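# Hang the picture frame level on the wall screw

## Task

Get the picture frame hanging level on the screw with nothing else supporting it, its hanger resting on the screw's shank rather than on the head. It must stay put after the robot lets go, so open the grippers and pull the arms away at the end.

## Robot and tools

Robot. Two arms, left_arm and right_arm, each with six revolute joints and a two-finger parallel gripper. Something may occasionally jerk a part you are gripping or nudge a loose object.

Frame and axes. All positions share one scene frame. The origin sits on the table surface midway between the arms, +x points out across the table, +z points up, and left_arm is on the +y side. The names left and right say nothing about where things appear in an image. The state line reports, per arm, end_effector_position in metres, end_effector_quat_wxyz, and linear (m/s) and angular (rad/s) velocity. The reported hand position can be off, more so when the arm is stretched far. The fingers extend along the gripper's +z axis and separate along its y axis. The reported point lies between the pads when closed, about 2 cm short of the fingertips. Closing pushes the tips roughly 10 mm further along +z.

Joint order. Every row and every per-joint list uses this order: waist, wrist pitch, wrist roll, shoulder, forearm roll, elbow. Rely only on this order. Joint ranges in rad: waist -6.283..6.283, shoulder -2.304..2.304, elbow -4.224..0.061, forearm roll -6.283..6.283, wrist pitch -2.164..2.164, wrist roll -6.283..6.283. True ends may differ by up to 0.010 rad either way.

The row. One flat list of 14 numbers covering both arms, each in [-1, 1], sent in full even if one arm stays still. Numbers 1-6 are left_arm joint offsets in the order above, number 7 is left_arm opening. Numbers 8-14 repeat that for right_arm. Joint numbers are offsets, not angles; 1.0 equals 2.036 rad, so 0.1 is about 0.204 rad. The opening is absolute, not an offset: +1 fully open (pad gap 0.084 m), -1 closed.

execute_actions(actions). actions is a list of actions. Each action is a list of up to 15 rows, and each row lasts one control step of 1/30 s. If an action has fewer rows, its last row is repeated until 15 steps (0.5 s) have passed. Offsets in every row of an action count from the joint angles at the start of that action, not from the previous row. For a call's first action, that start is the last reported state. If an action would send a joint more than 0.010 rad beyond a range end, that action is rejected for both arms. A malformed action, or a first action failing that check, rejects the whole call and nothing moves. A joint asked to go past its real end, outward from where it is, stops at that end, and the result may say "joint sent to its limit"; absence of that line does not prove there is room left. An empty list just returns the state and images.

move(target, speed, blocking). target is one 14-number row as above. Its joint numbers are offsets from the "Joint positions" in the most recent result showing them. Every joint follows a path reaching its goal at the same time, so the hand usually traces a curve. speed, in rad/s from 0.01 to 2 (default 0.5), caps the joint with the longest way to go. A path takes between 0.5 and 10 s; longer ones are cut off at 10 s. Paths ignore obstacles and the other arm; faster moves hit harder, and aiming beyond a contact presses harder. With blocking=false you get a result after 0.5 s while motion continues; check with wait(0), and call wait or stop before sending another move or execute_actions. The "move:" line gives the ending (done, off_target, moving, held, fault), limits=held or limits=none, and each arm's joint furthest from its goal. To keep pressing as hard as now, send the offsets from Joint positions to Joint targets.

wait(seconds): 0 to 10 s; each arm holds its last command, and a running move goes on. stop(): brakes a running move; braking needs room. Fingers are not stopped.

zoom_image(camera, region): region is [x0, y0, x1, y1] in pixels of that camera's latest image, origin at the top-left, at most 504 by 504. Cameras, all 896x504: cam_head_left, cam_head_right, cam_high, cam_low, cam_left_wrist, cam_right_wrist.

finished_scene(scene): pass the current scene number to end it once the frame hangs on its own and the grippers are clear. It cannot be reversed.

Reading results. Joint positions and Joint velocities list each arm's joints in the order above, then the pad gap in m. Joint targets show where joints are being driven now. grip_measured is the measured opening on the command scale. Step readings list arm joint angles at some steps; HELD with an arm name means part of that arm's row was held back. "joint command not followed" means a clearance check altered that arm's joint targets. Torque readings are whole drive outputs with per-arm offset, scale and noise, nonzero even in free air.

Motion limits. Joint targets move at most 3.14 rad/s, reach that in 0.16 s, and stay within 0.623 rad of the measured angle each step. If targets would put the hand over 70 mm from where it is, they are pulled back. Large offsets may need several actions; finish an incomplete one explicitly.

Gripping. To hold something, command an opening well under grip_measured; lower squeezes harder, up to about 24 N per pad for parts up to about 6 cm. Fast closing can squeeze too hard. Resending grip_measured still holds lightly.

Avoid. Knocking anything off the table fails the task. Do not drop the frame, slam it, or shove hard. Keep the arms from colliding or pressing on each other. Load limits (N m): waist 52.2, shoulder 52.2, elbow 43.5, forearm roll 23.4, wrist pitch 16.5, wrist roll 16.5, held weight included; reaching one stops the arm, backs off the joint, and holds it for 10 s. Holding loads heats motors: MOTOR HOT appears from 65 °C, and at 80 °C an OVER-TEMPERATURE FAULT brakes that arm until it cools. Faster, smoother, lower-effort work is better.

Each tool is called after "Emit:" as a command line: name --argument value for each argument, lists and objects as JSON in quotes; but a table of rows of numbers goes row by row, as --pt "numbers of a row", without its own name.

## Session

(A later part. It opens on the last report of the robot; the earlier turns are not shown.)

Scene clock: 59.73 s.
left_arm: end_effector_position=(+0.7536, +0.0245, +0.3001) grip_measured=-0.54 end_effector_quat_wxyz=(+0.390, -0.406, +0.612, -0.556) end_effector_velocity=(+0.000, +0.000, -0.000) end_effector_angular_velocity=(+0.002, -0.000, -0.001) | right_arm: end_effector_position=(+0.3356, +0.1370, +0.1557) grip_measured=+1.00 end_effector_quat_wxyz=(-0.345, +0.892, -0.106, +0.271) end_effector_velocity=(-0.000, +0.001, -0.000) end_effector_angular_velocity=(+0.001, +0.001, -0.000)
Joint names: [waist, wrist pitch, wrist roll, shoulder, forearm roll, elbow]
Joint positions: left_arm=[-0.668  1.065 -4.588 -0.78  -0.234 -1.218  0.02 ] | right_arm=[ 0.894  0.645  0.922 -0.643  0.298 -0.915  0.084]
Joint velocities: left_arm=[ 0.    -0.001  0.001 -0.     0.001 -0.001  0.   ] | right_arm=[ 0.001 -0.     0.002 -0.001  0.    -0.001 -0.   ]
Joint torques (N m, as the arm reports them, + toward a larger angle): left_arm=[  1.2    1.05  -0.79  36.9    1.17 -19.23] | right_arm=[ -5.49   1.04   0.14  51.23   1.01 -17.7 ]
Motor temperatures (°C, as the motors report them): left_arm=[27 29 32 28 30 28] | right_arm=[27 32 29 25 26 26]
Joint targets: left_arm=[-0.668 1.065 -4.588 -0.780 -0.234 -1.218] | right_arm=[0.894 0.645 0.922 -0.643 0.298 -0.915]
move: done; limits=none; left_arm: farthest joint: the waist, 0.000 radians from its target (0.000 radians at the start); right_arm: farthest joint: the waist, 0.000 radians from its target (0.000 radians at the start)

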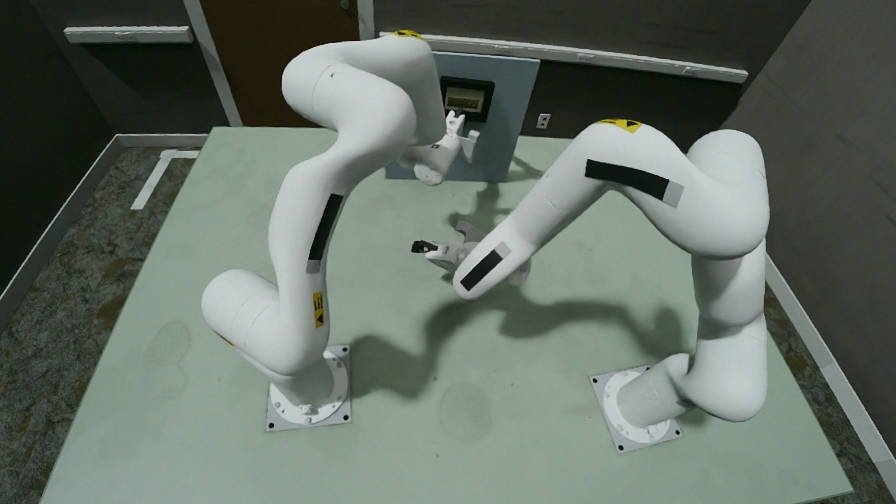

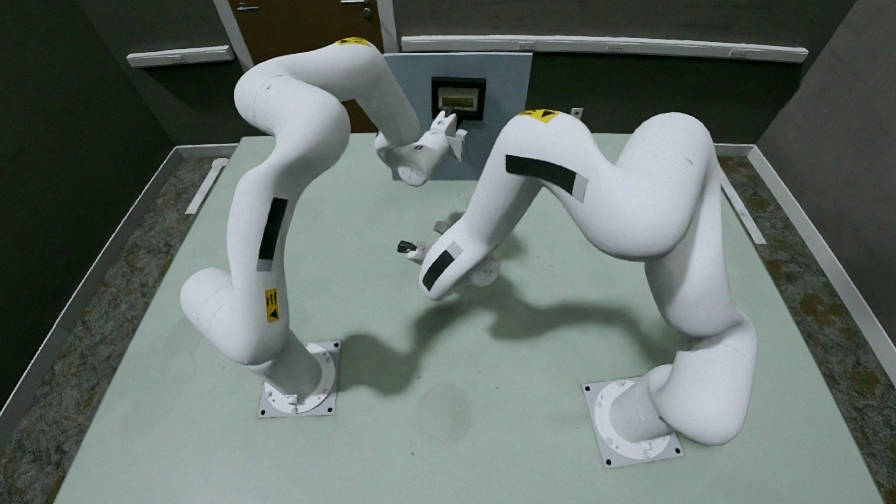

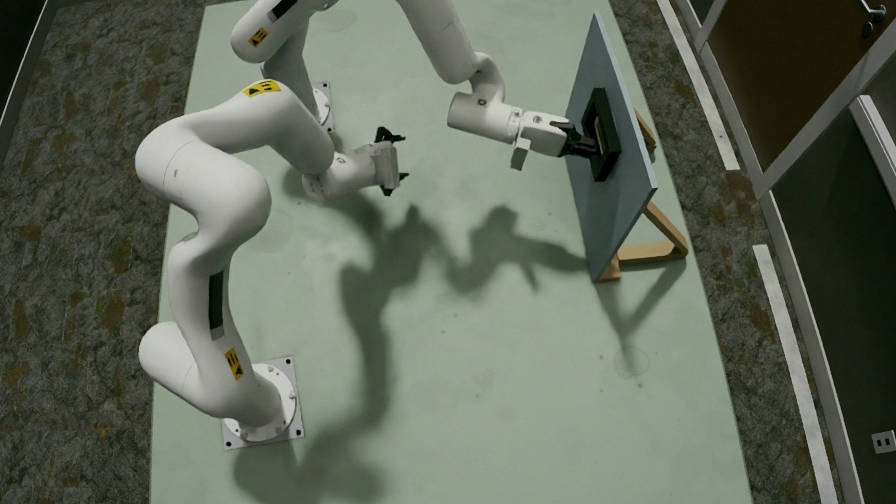

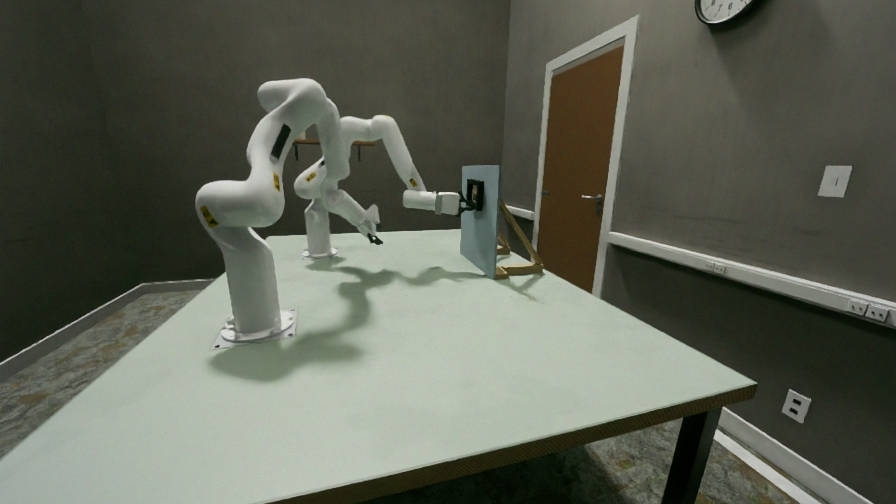

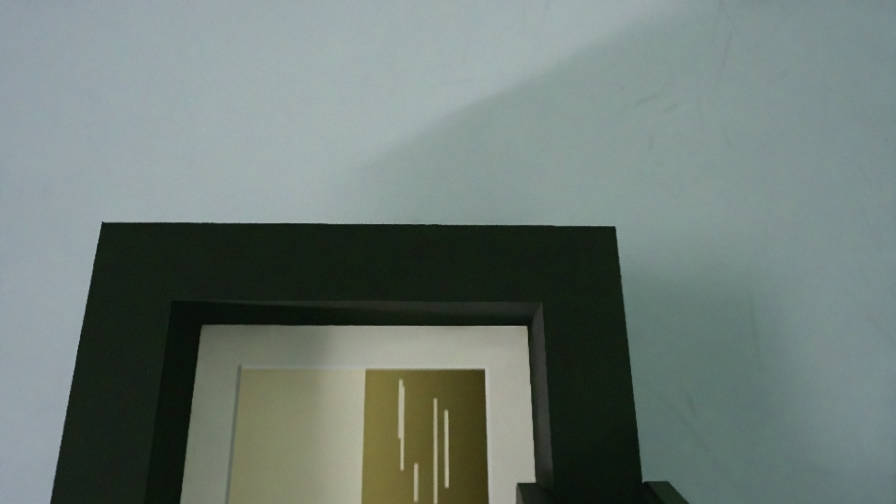

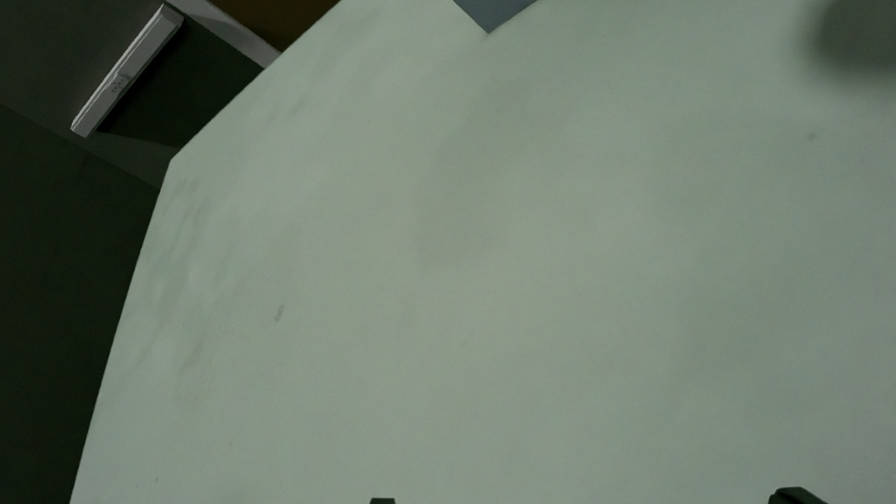

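Emit:
move --target '[0.0028,-0.002,0,-0.0059,0,-0.0085,-1,0,0,0,0,0,0,1]' --speed 0.03

Emit:
zoom_image --camera "cam_head_right" --region '[400,40,520,140]'

Scene clock: 60.83 s.
left_arm: end_effector_position=(+0.7594, +0.0254, +0.2979) grip_measured=-0.53 end_effector_quat_wxyz=(+0.391, -0.407, +0.611, -0.555) end_effector_velocity=(+0.001, +0.001, +0.000) end_effector_angular_velocity=(+0.001, -0.000, +0.001) | right_arm: end_effector_position=(+0.3356, +0.1370, +0.1557) grip_measured=+1.00 end_effector_quat_wxyz=(-0.345, +0.892, -0.106, +0.271) end_effector_velocity=(+0.001, +0.001, +0.002) end_effector_angular_velocity=(+0.003, -0.002, -0.001)
Joint names: [waist, wrist pitch, wrist roll, shoulder, forearm roll, elbow]
Joint positions: left_arm=[-0.663  1.061 -4.588 -0.792 -0.233 -1.234  0.021] | right_arm=[ 0.894  0.645  0.922 -0.643  0.298 -0.915  0.084]
Joint velocities: left_arm=[ 0.001 -0.001  0.001 -0.001  0.    -0.002 -0.   ] | right_arm=[-0.     0.001  0.001  0.001  0.001 -0.002  0.   ]
Joint torques (N m, as the arm reports them, + toward a larger angle): left_arm=[ 12.87   1.34  -1.06  36.43  -0.49 -24.03] | right_arm=[ -6.22   0.98   0.14  50.25   1.33 -17.51]
Motor temperatures (°C, as the motors report them): left_arm=[27 29 32 28 30 28] | right_arm=[27 32 29 25 26 26]
Joint targets: left_arm=[-0.662 1.061 -4.588 -0.792 -0.234 -1.235] | right_arm=[0.894 0.645 0.922 -0.643 0.298 -0.915]
move: done; limits=none; left_arm: farthest joint: the elbow, 0.002 radians from its target (0.017 radians at the start); right_arm: farthest joint: the waist, 0.000 radians from its target (0.000 radians at the start)

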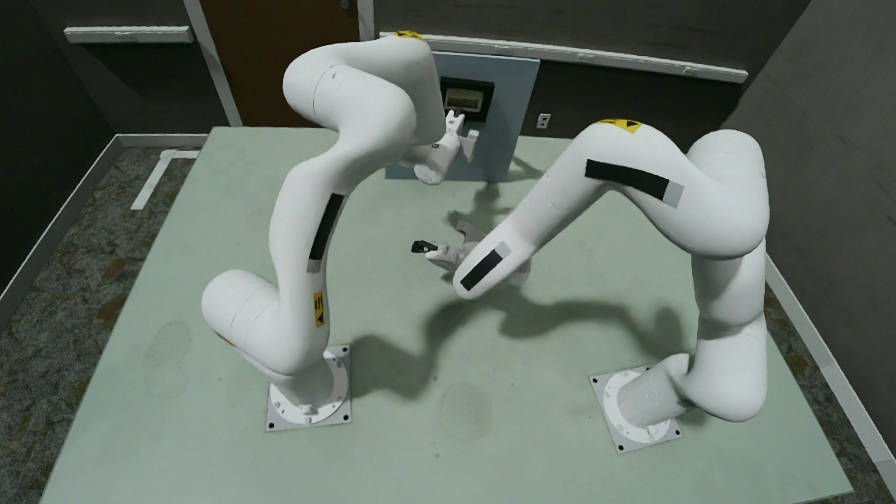

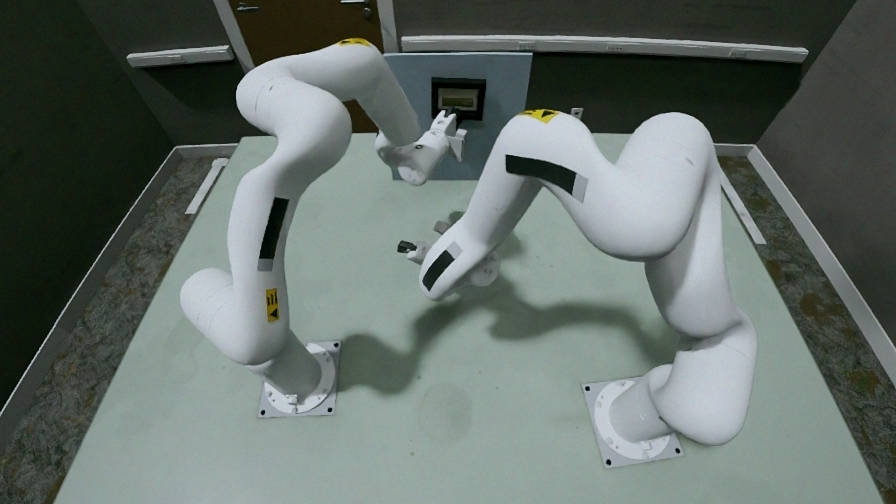

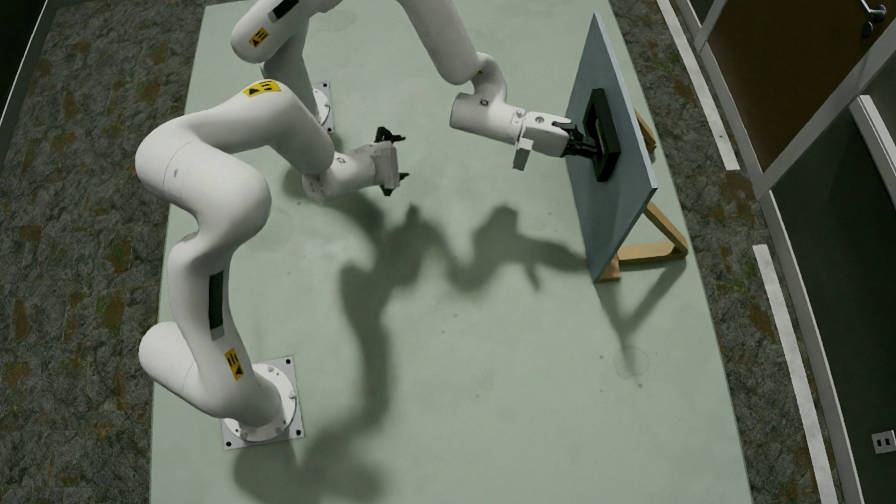

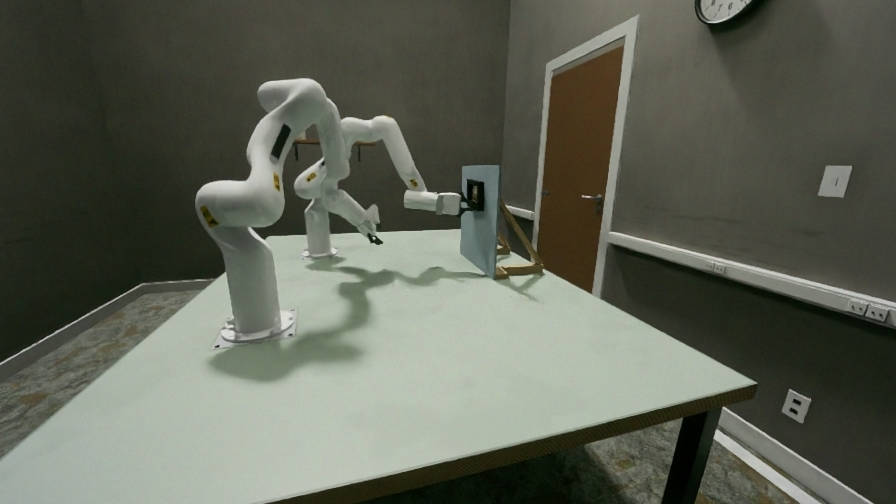

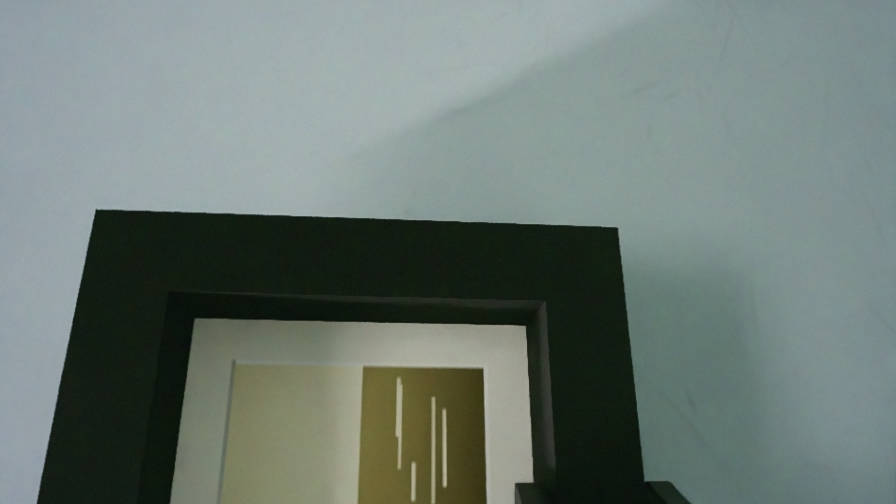

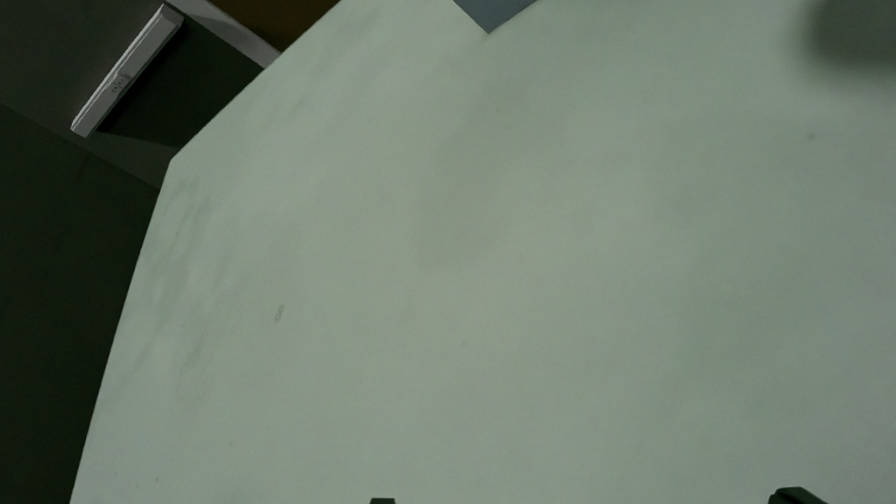

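Region (400, 40, 520, 140) of cam_head_right's 896x504 image, scaled by 4.200, with more detail than that image has.

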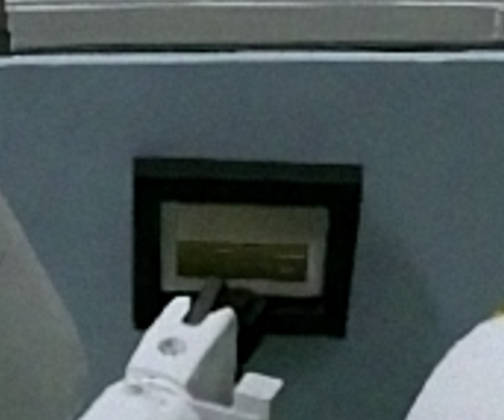

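Emit:
move --target '[0,0.0165,0,-0.0165,0,0,-1,0,0,0,0,0,0,1]' --speed 0.03

Scene clock: 62.47 s.
left_arm: end_effector_position=(+0.7592, +0.0271, +0.2848) grip_measured=-0.54 end_effector_quat_wxyz=(+0.398, -0.403, +0.605, -0.559) end_effector_velocity=(+0.000, +0.000, +0.000) end_effector_angular_velocity=(-0.001, +0.001, +0.001) | right_arm: end_effector_position=(+0.3356, +0.1370, +0.1557) grip_measured=+1.00 end_effector_quat_wxyz=(-0.345, +0.892, -0.106, +0.271) end_effector_velocity=(-0.000, +0.000, +0.000) end_effector_angular_velocity=(+0.001, -0.001, +0.000)
Joint names: [waist, wrist pitch, wrist roll, shoulder, forearm roll, elbow]
Joint positions: left_arm=[-0.663  1.11  -4.588 -0.823 -0.233 -1.236  0.02 ] | right_arm=[ 0.894  0.645  0.922 -0.643  0.298 -0.915  0.084]
Joint velocities: left_arm=[ 0.    -0.    -0.001  0.    -0.001  0.     0.   ] | right_arm=[ 0.001  0.    -0.     0.001  0.     0.     0.   ]
Joint torques (N m, as the arm reports them, + toward a larger angle): left_arm=[ 4.71 -4.56 -1.45 17.96 -0.3  -2.1 ] | right_arm=[ -6.86   1.08   0.12  51.     1.1  -17.77]
Motor temperatures (°C, as the motors report them): left_arm=[27 29 32 28 30 28] | right_arm=[27 32 29 25 26 26]
Joint targets: left_arm=[-0.663 1.095 -4.588 -0.826 -0.233 -1.234] | right_arm=[0.894 0.645 0.922 -0.643 0.298 -0.915]
move: off_target (left_arm); limits=none; left_arm: farthest joint: the wrist pitch, 0.016 radians from its target (0.034 radians at the start); right_arm: farthest joint: the waist, 0.000 radians from its target (0.000 radians at the start)

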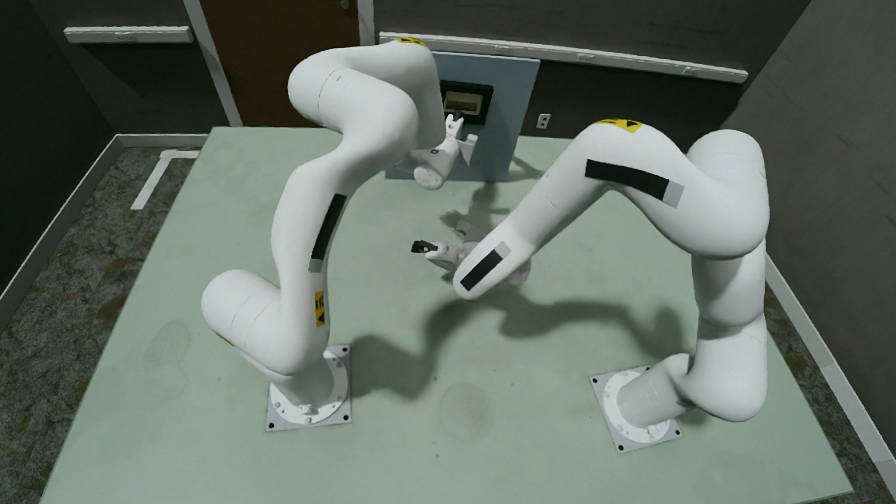

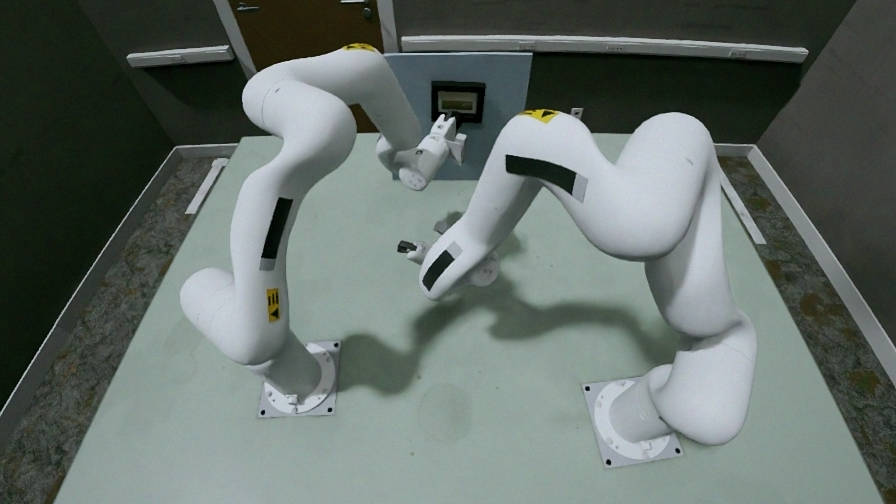

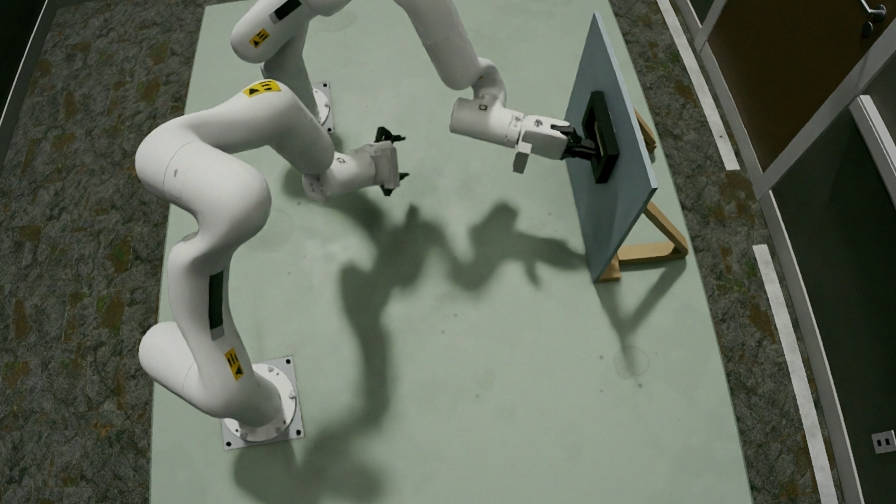

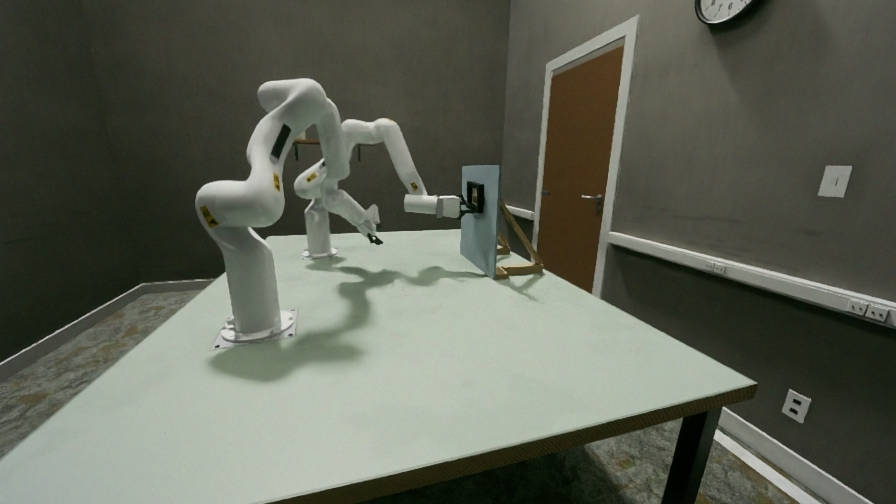

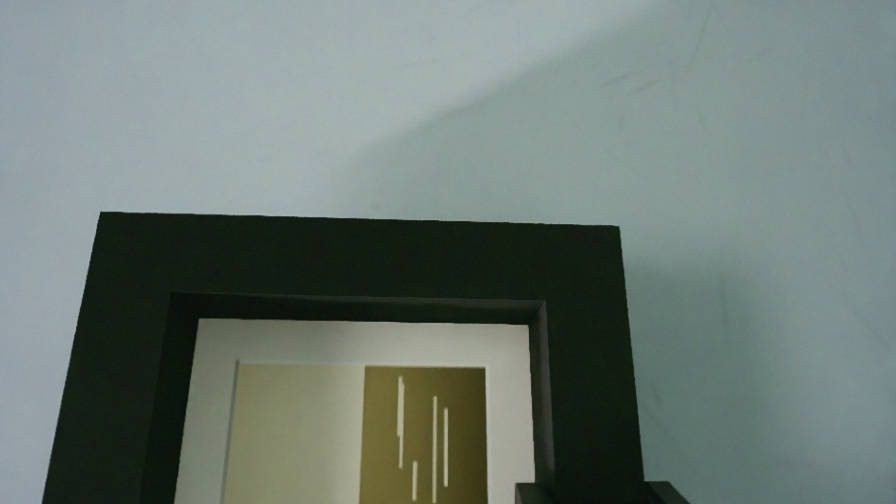

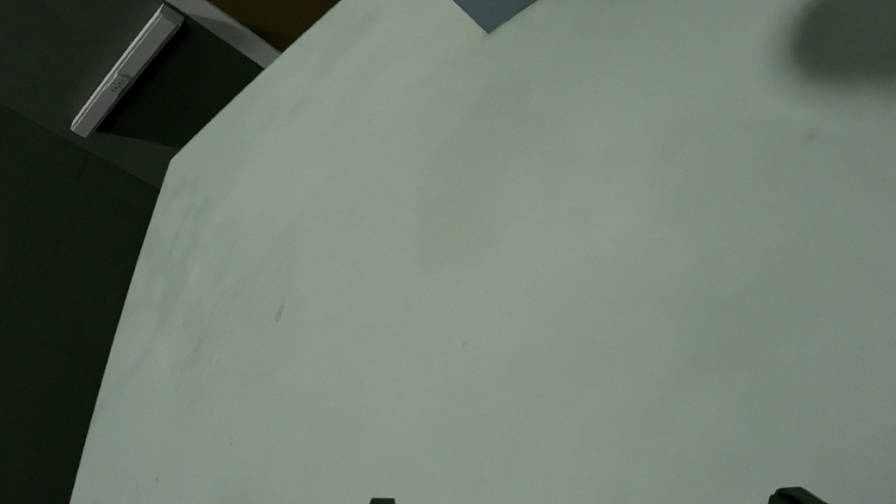

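Seated. Release.

Emit:
execute_actions --actions '[[[0,0,0,0,0,0,1,0,0,0,0,0,0,1]],[[0,0,0,0,0,0,1,0,0,0,0,0,0,1]]]'

Scene clock: 63.57 s.
left_arm: end_effector_position=(+0.7591, +0.0273, +0.2842) grip_measured=+1.00 end_effector_quat_wxyz=(+0.398, -0.403, +0.606, -0.559) end_effector_velocity=(-0.000, -0.000, -0.000) end_effector_angular_velocity=(+0.000, +0.000, -0.001) | right_arm: end_effector_position=(+0.3356, +0.1370, +0.1557) grip_measured=+1.00 end_effector_quat_wxyz=(-0.345, +0.892, -0.106, +0.271) end_effector_velocity=(-0.000, +0.000, -0.000) end_effector_angular_velocity=(-0.001, -0.001, +0.001)
Joint names: [waist, wrist pitch, wrist roll, shoulder, forearm roll, elbow]
Joint positions: left_arm=[-0.663  1.11  -4.588 -0.824 -0.233 -1.235  0.084] | right_arm=[ 0.894  0.645  0.922 -0.643  0.298 -0.915  0.084]
Joint velocities: left_arm=[-0.     0.    -0.     0.     0.001  0.001  0.   ] | right_arm=[ 0.     0.    -0.002 -0.    -0.    -0.    -0.   ]
Joint torques (N m, as the arm reports them, + toward a larger angle): left_arm=[  0.51   1.22  -0.84  37.05   1.1  -16.32] | right_arm=[ -6.71   1.09   0.14  51.47   0.94 -17.69]
Motor temperatures (°C, as the motors report them): left_arm=[27 29 32 28 30 28] | right_arm=[27 32 29 25 26 26]
Joint targets: left_arm=[-0.663 1.110 -4.588 -0.823 -0.233 -1.235] | right_arm=[0.894 0.645 0.922 -0.643 0.298 -0.915]
Step readings (joint positions; steps 1 to 15: 1st action; 16 to 30: 2nd action):
0: left_arm=[-0.663 1.110 -4.588 -0.823 -0.233 -1.236] | right_arm=[0.894 0.645 0.922 -0.643 0.298 -0.915]
1: left_arm=[-0.663 1.109 -4.588 -0.823 -0.234 -1.236] | right_arm=[0.894 0.645 0.922 -0.643 0.298 -0.915]
2: left_arm=[-0.662 1.107 -4.588 -0.824 -0.234 -1.234] | right_arm=[0.894 0.645 0.922 -0.643 0.298 -0.915]
4: left_arm=[-0.662 1.107 -4.589 -0.826 -0.234 -1.231] | right_arm=[0.894 0.645 0.922 -0.643 0.298 -0.915]
8: left_arm=[-0.662 1.108 -4.588 -0.825 -0.234 -1.233] | right_arm=[0.894 0.645 0.922 -0.643 0.298 -0.915]
15: left_arm=[-0.663 1.110 -4.588 -0.823 -0.233 -1.235] | right_arm=[0.894 0.645 0.922 -0.643 0.298 -0.915]
16: left_arm=[-0.663 1.110 -4.588 -0.823 -0.233 -1.235] | right_arm=[0.894 0.645 0.922 -0.643 0.298 -0.915]
17: left_arm=[-0.663 1.110 -4.588 -0.823 -0.233 -1.235] | right_arm=[0.894 0.645 0.922 -0.643 0.298 -0.915]
19: left_arm=[-0.663 1.110 -4.588 -0.824 -0.233 -1.235] | right_arm=[0.894 0.645 0.922 -0.643 0.298 -0.915]
23: left_arm=[-0.663 1.110 -4.588 -0.824 -0.233 -1.235] | right_arm=[0.894 0.645 0.922 -0.643 0.298 -0.915]
30: Joint positions above

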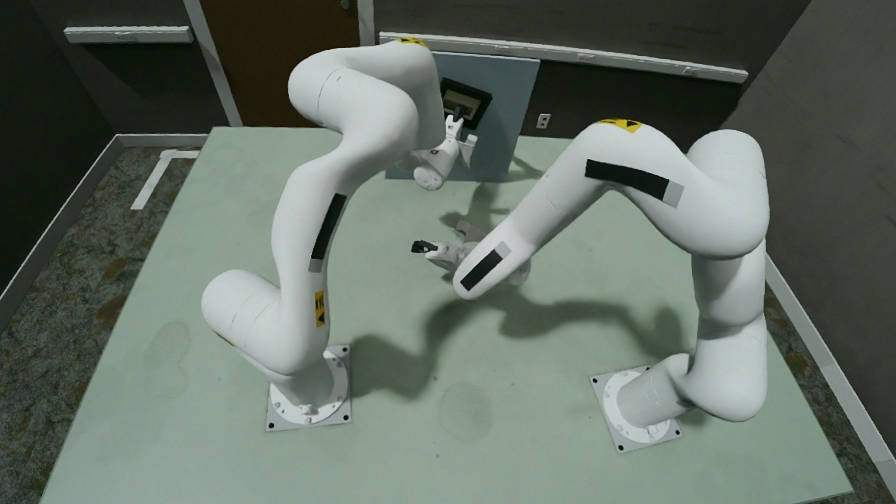

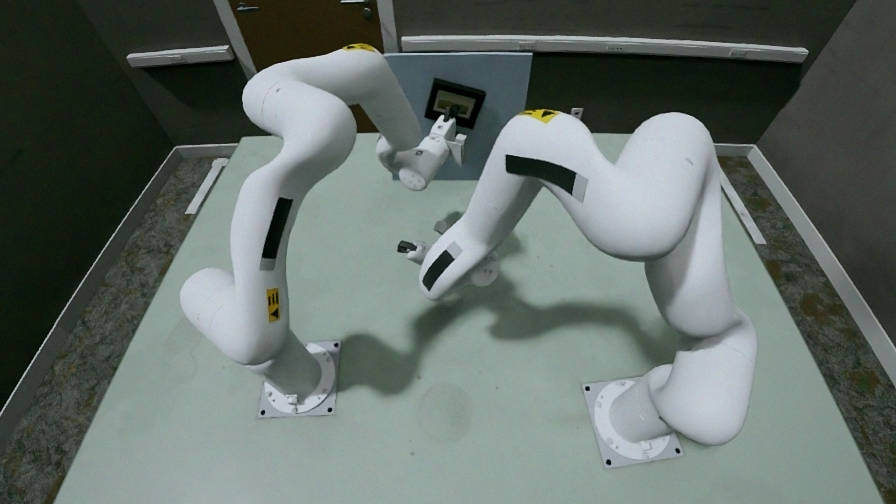

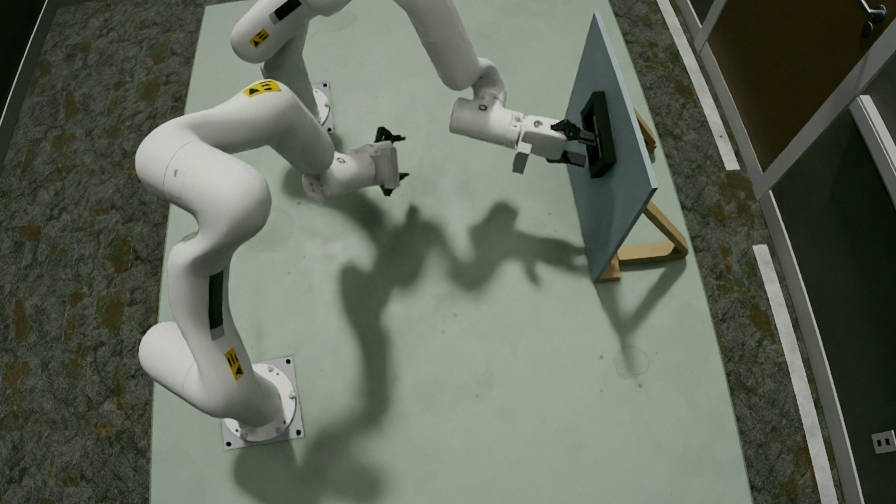

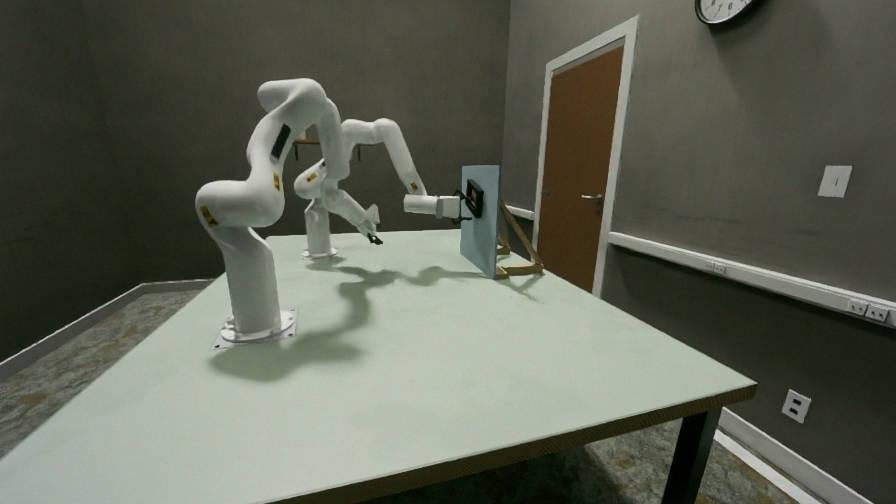

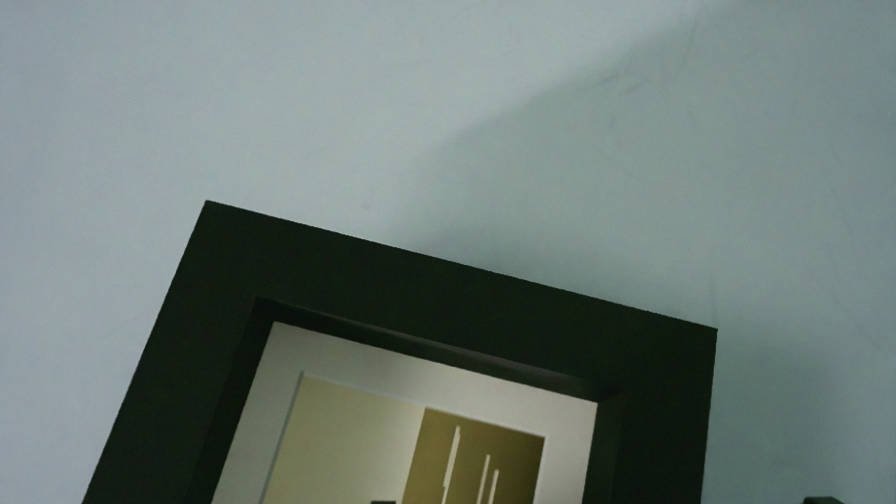

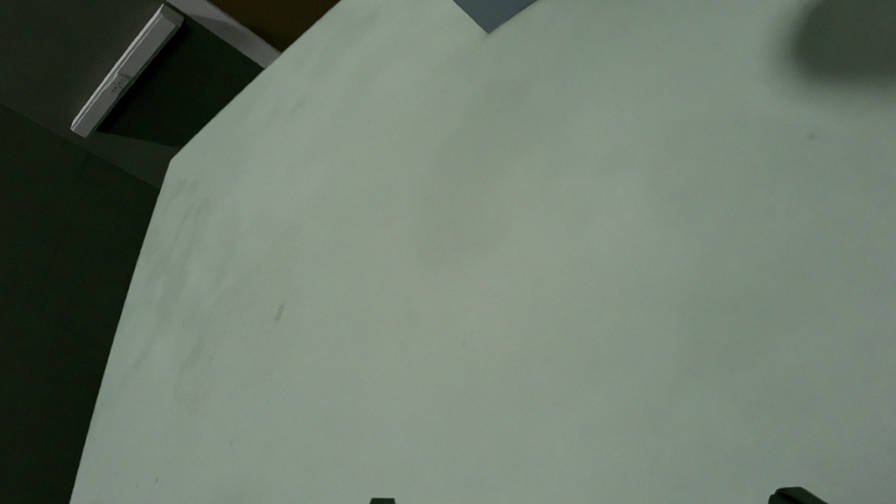

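Emit:
execute_actions --actions '[[[0,0,0,0,0,0,0,0,0,0,0,0,0,1]],[[0,0,0,0,0,0,-1,0,0,0,0,0,0,1]],[[0,0,0,0,0,0,-1,0,0,0,0,0,0,1]]]'

Scene clock: 66.00 s.
left_arm: end_effector_position=(+0.7591, +0.0272, +0.2843) grip_measured=-0.50 end_effector_quat_wxyz=(+0.398, -0.403, +0.606, -0.559) end_effector_velocity=(+0.000, +0.000, -0.000) end_effector_angular_velocity=(+0.000, +0.001, +0.000) | right_arm: end_effector_position=(+0.3356, +0.1370, +0.1557) grip_measured=+1.00 end_effector_quat_wxyz=(-0.345, +0.892, -0.106, +0.271) end_effector_velocity=(-0.002, +0.000, -0.001) end_effector_angular_velocity=(-0.002, +0.001, +0.002)
Joint names: [waist, wrist pitch, wrist roll, shoulder, forearm roll, elbow]
Joint positions: left_arm=[-0.663  1.11  -4.588 -0.823 -0.233 -1.235  0.022] | right_arm=[ 0.894  0.645  0.922 -0.643  0.298 -0.915  0.084]
Joint velocities: left_arm=[ 0.    -0.001 -0.    -0.    -0.    -0.    -0.   ] | right_arm=[ 0.002 -0.    -0.    -0.001  0.     0.001 -0.   ]
Joint torques (N m, as the arm reports them, + toward a larger angle): left_arm=[  4.43   1.5   -1.47  37.85   0.06 -17.26] | right_arm=[ -6.35   1.01   0.04  51.02   0.82 -17.37]
Motor temperatures (°C, as the motors report them): left_arm=[27 29 32 28 30 28] | right_arm=[27 32 29 25 26 26]
Joint targets: left_arm=[-0.663 1.110 -4.588 -0.823 -0.233 -1.235] | right_arm=[0.894 0.645 0.922 -0.643 0.298 -0.915]
Step readings (joint positions; steps 1 to 15: 1st action; 16 to 30: 2nd action; 31 to 45: 3rd action):
0: left_arm=[-0.663 1.110 -4.588 -0.823 -0.233 -1.235] | right_arm=[0.894 0.645 0.922 -0.643 0.298 -0.915]
1: left_arm=[-0.663 1.110 -4.588 -0.823 -0.233 -1.235] | right_arm=[0.894 0.645 0.922 -0.643 0.298 -0.915]
2: left_arm=[-0.663 1.110 -4.588 -0.824 -0.233 -1.235] | right_arm=[0.894 0.645 0.922 -0.643 0.298 -0.915]
4: left_arm=[-0.663 1.110 -4.588 -0.824 -0.233 -1.235] | right_arm=[0.894 0.645 0.922 -0.643 0.298 -0.915]
8: left_arm=[-0.663 1.109 -4.588 -0.824 -0.233 -1.235] | right_arm=[0.894 0.645 0.922 -0.643 0.298 -0.915]
15: left_arm=[-0.663 1.110 -4.588 -0.823 -0.233 -1.235] | right_arm=[0.894 0.645 0.922 -0.643 0.298 -0.915]
16: left_arm=[-0.663 1.110 -4.588 -0.824 -0.233 -1.235] | right_arm=[0.894 0.645 0.922 -0.643 0.298 -0.915]
17: left_arm=[-0.663 1.109 -4.588 -0.824 -0.233 -1.235] | right_arm=[0.894 0.645 0.922 -0.643 0.298 -0.915]
19: left_arm=[-0.663 1.109 -4.588 -0.824 -0.233 -1.235] | right_arm=[0.894 0.645 0.922 -0.643 0.298 -0.915]
23: left_arm=[-0.663 1.109 -4.587 -0.824 -0.233 -1.235] | right_arm=[0.894 0.645 0.922 -0.643 0.298 -0.915]
30: left_arm=[-0.663 1.110 -4.588 -0.823 -0.233 -1.235] | right_arm=[0.894 0.645 0.922 -0.643 0.298 -0.915]
31: left_arm=[-0.663 1.110 -4.588 -0.823 -0.233 -1.235] | right_arm=[0.894 0.645 0.922 -0.643 0.298 -0.915]
32: left_arm=[-0.663 1.110 -4.588 -0.823 -0.233 -1.235] | right_arm=[0.894 0.645 0.922 -0.643 0.298 -0.915]
34: left_arm=[-0.663 1.110 -4.588 -0.823 -0.233 -1.235] | right_arm=[0.894 0.645 0.922 -0.643 0.298 -0.915]
38: left_arm=[-0.663 1.110 -4.588 -0.823 -0.233 -1.235] | right_arm=[0.894 0.645 0.922 -0.643 0.298 -0.915]
45: Joint positions above

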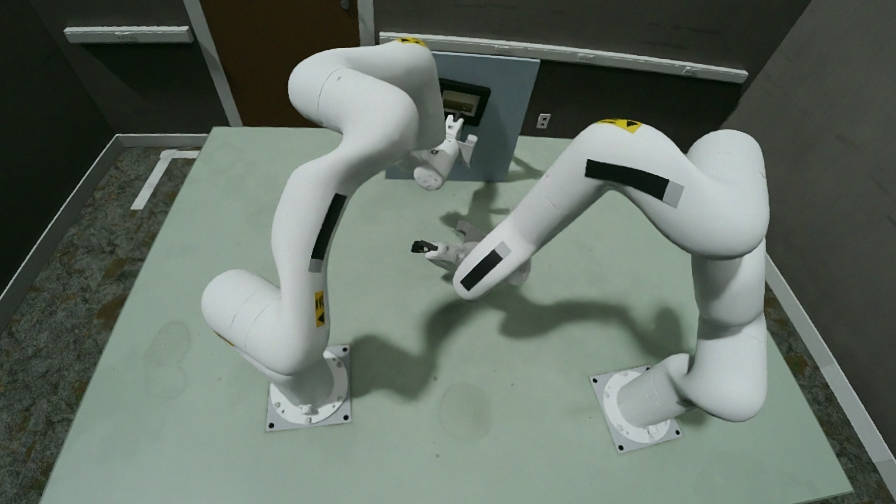

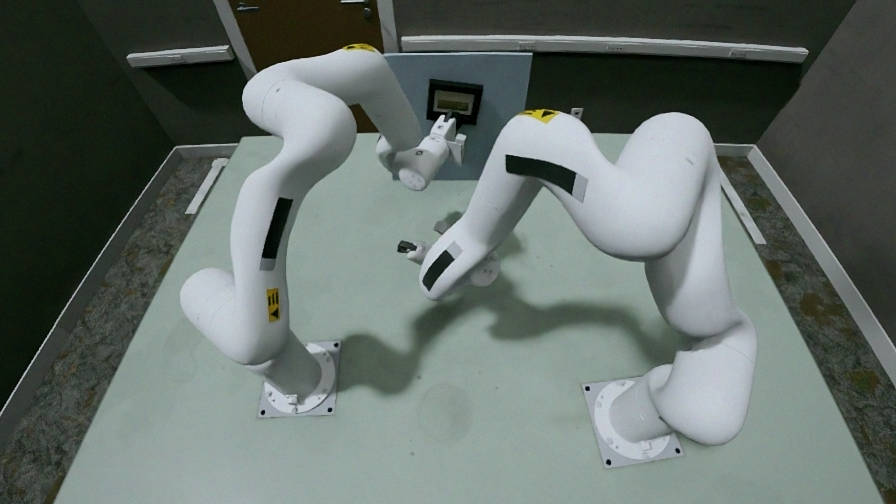

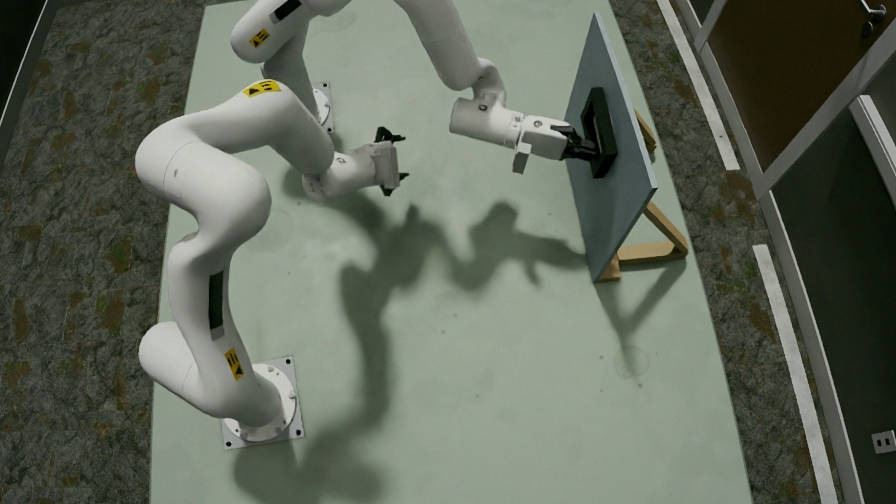

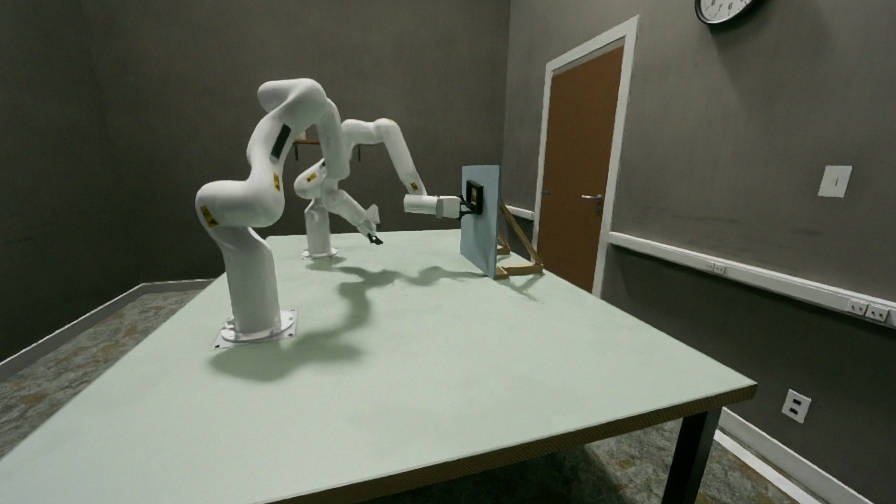

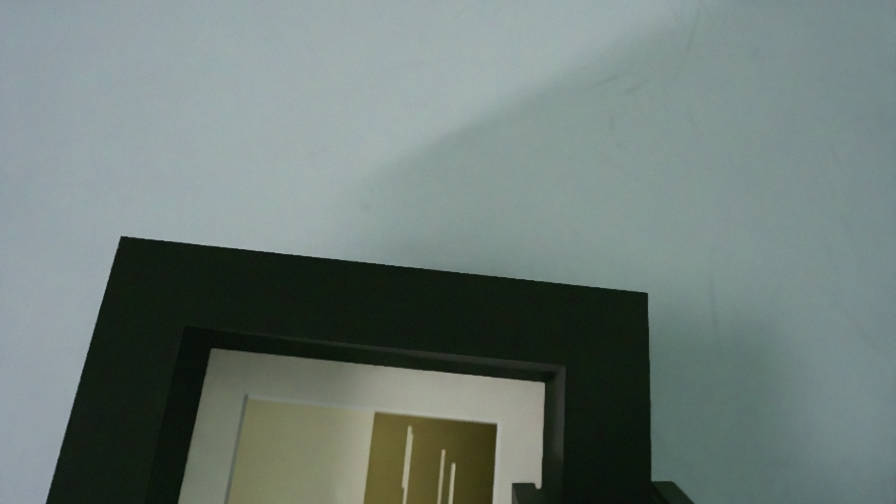

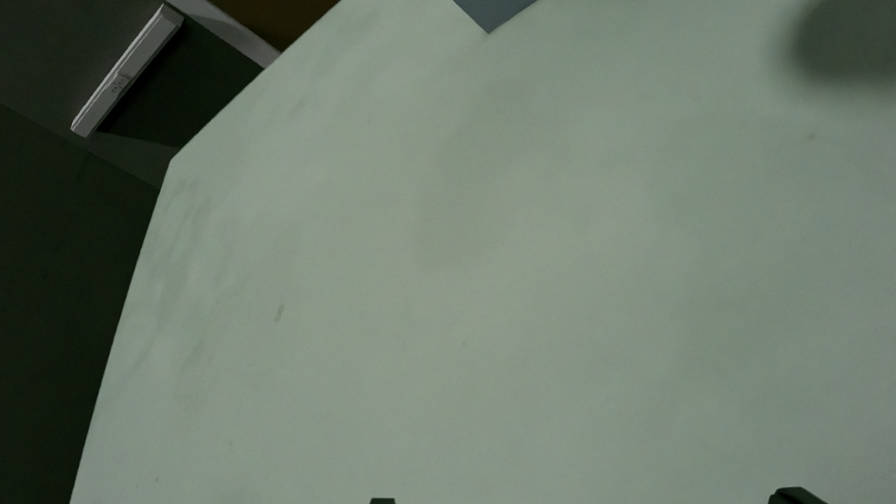

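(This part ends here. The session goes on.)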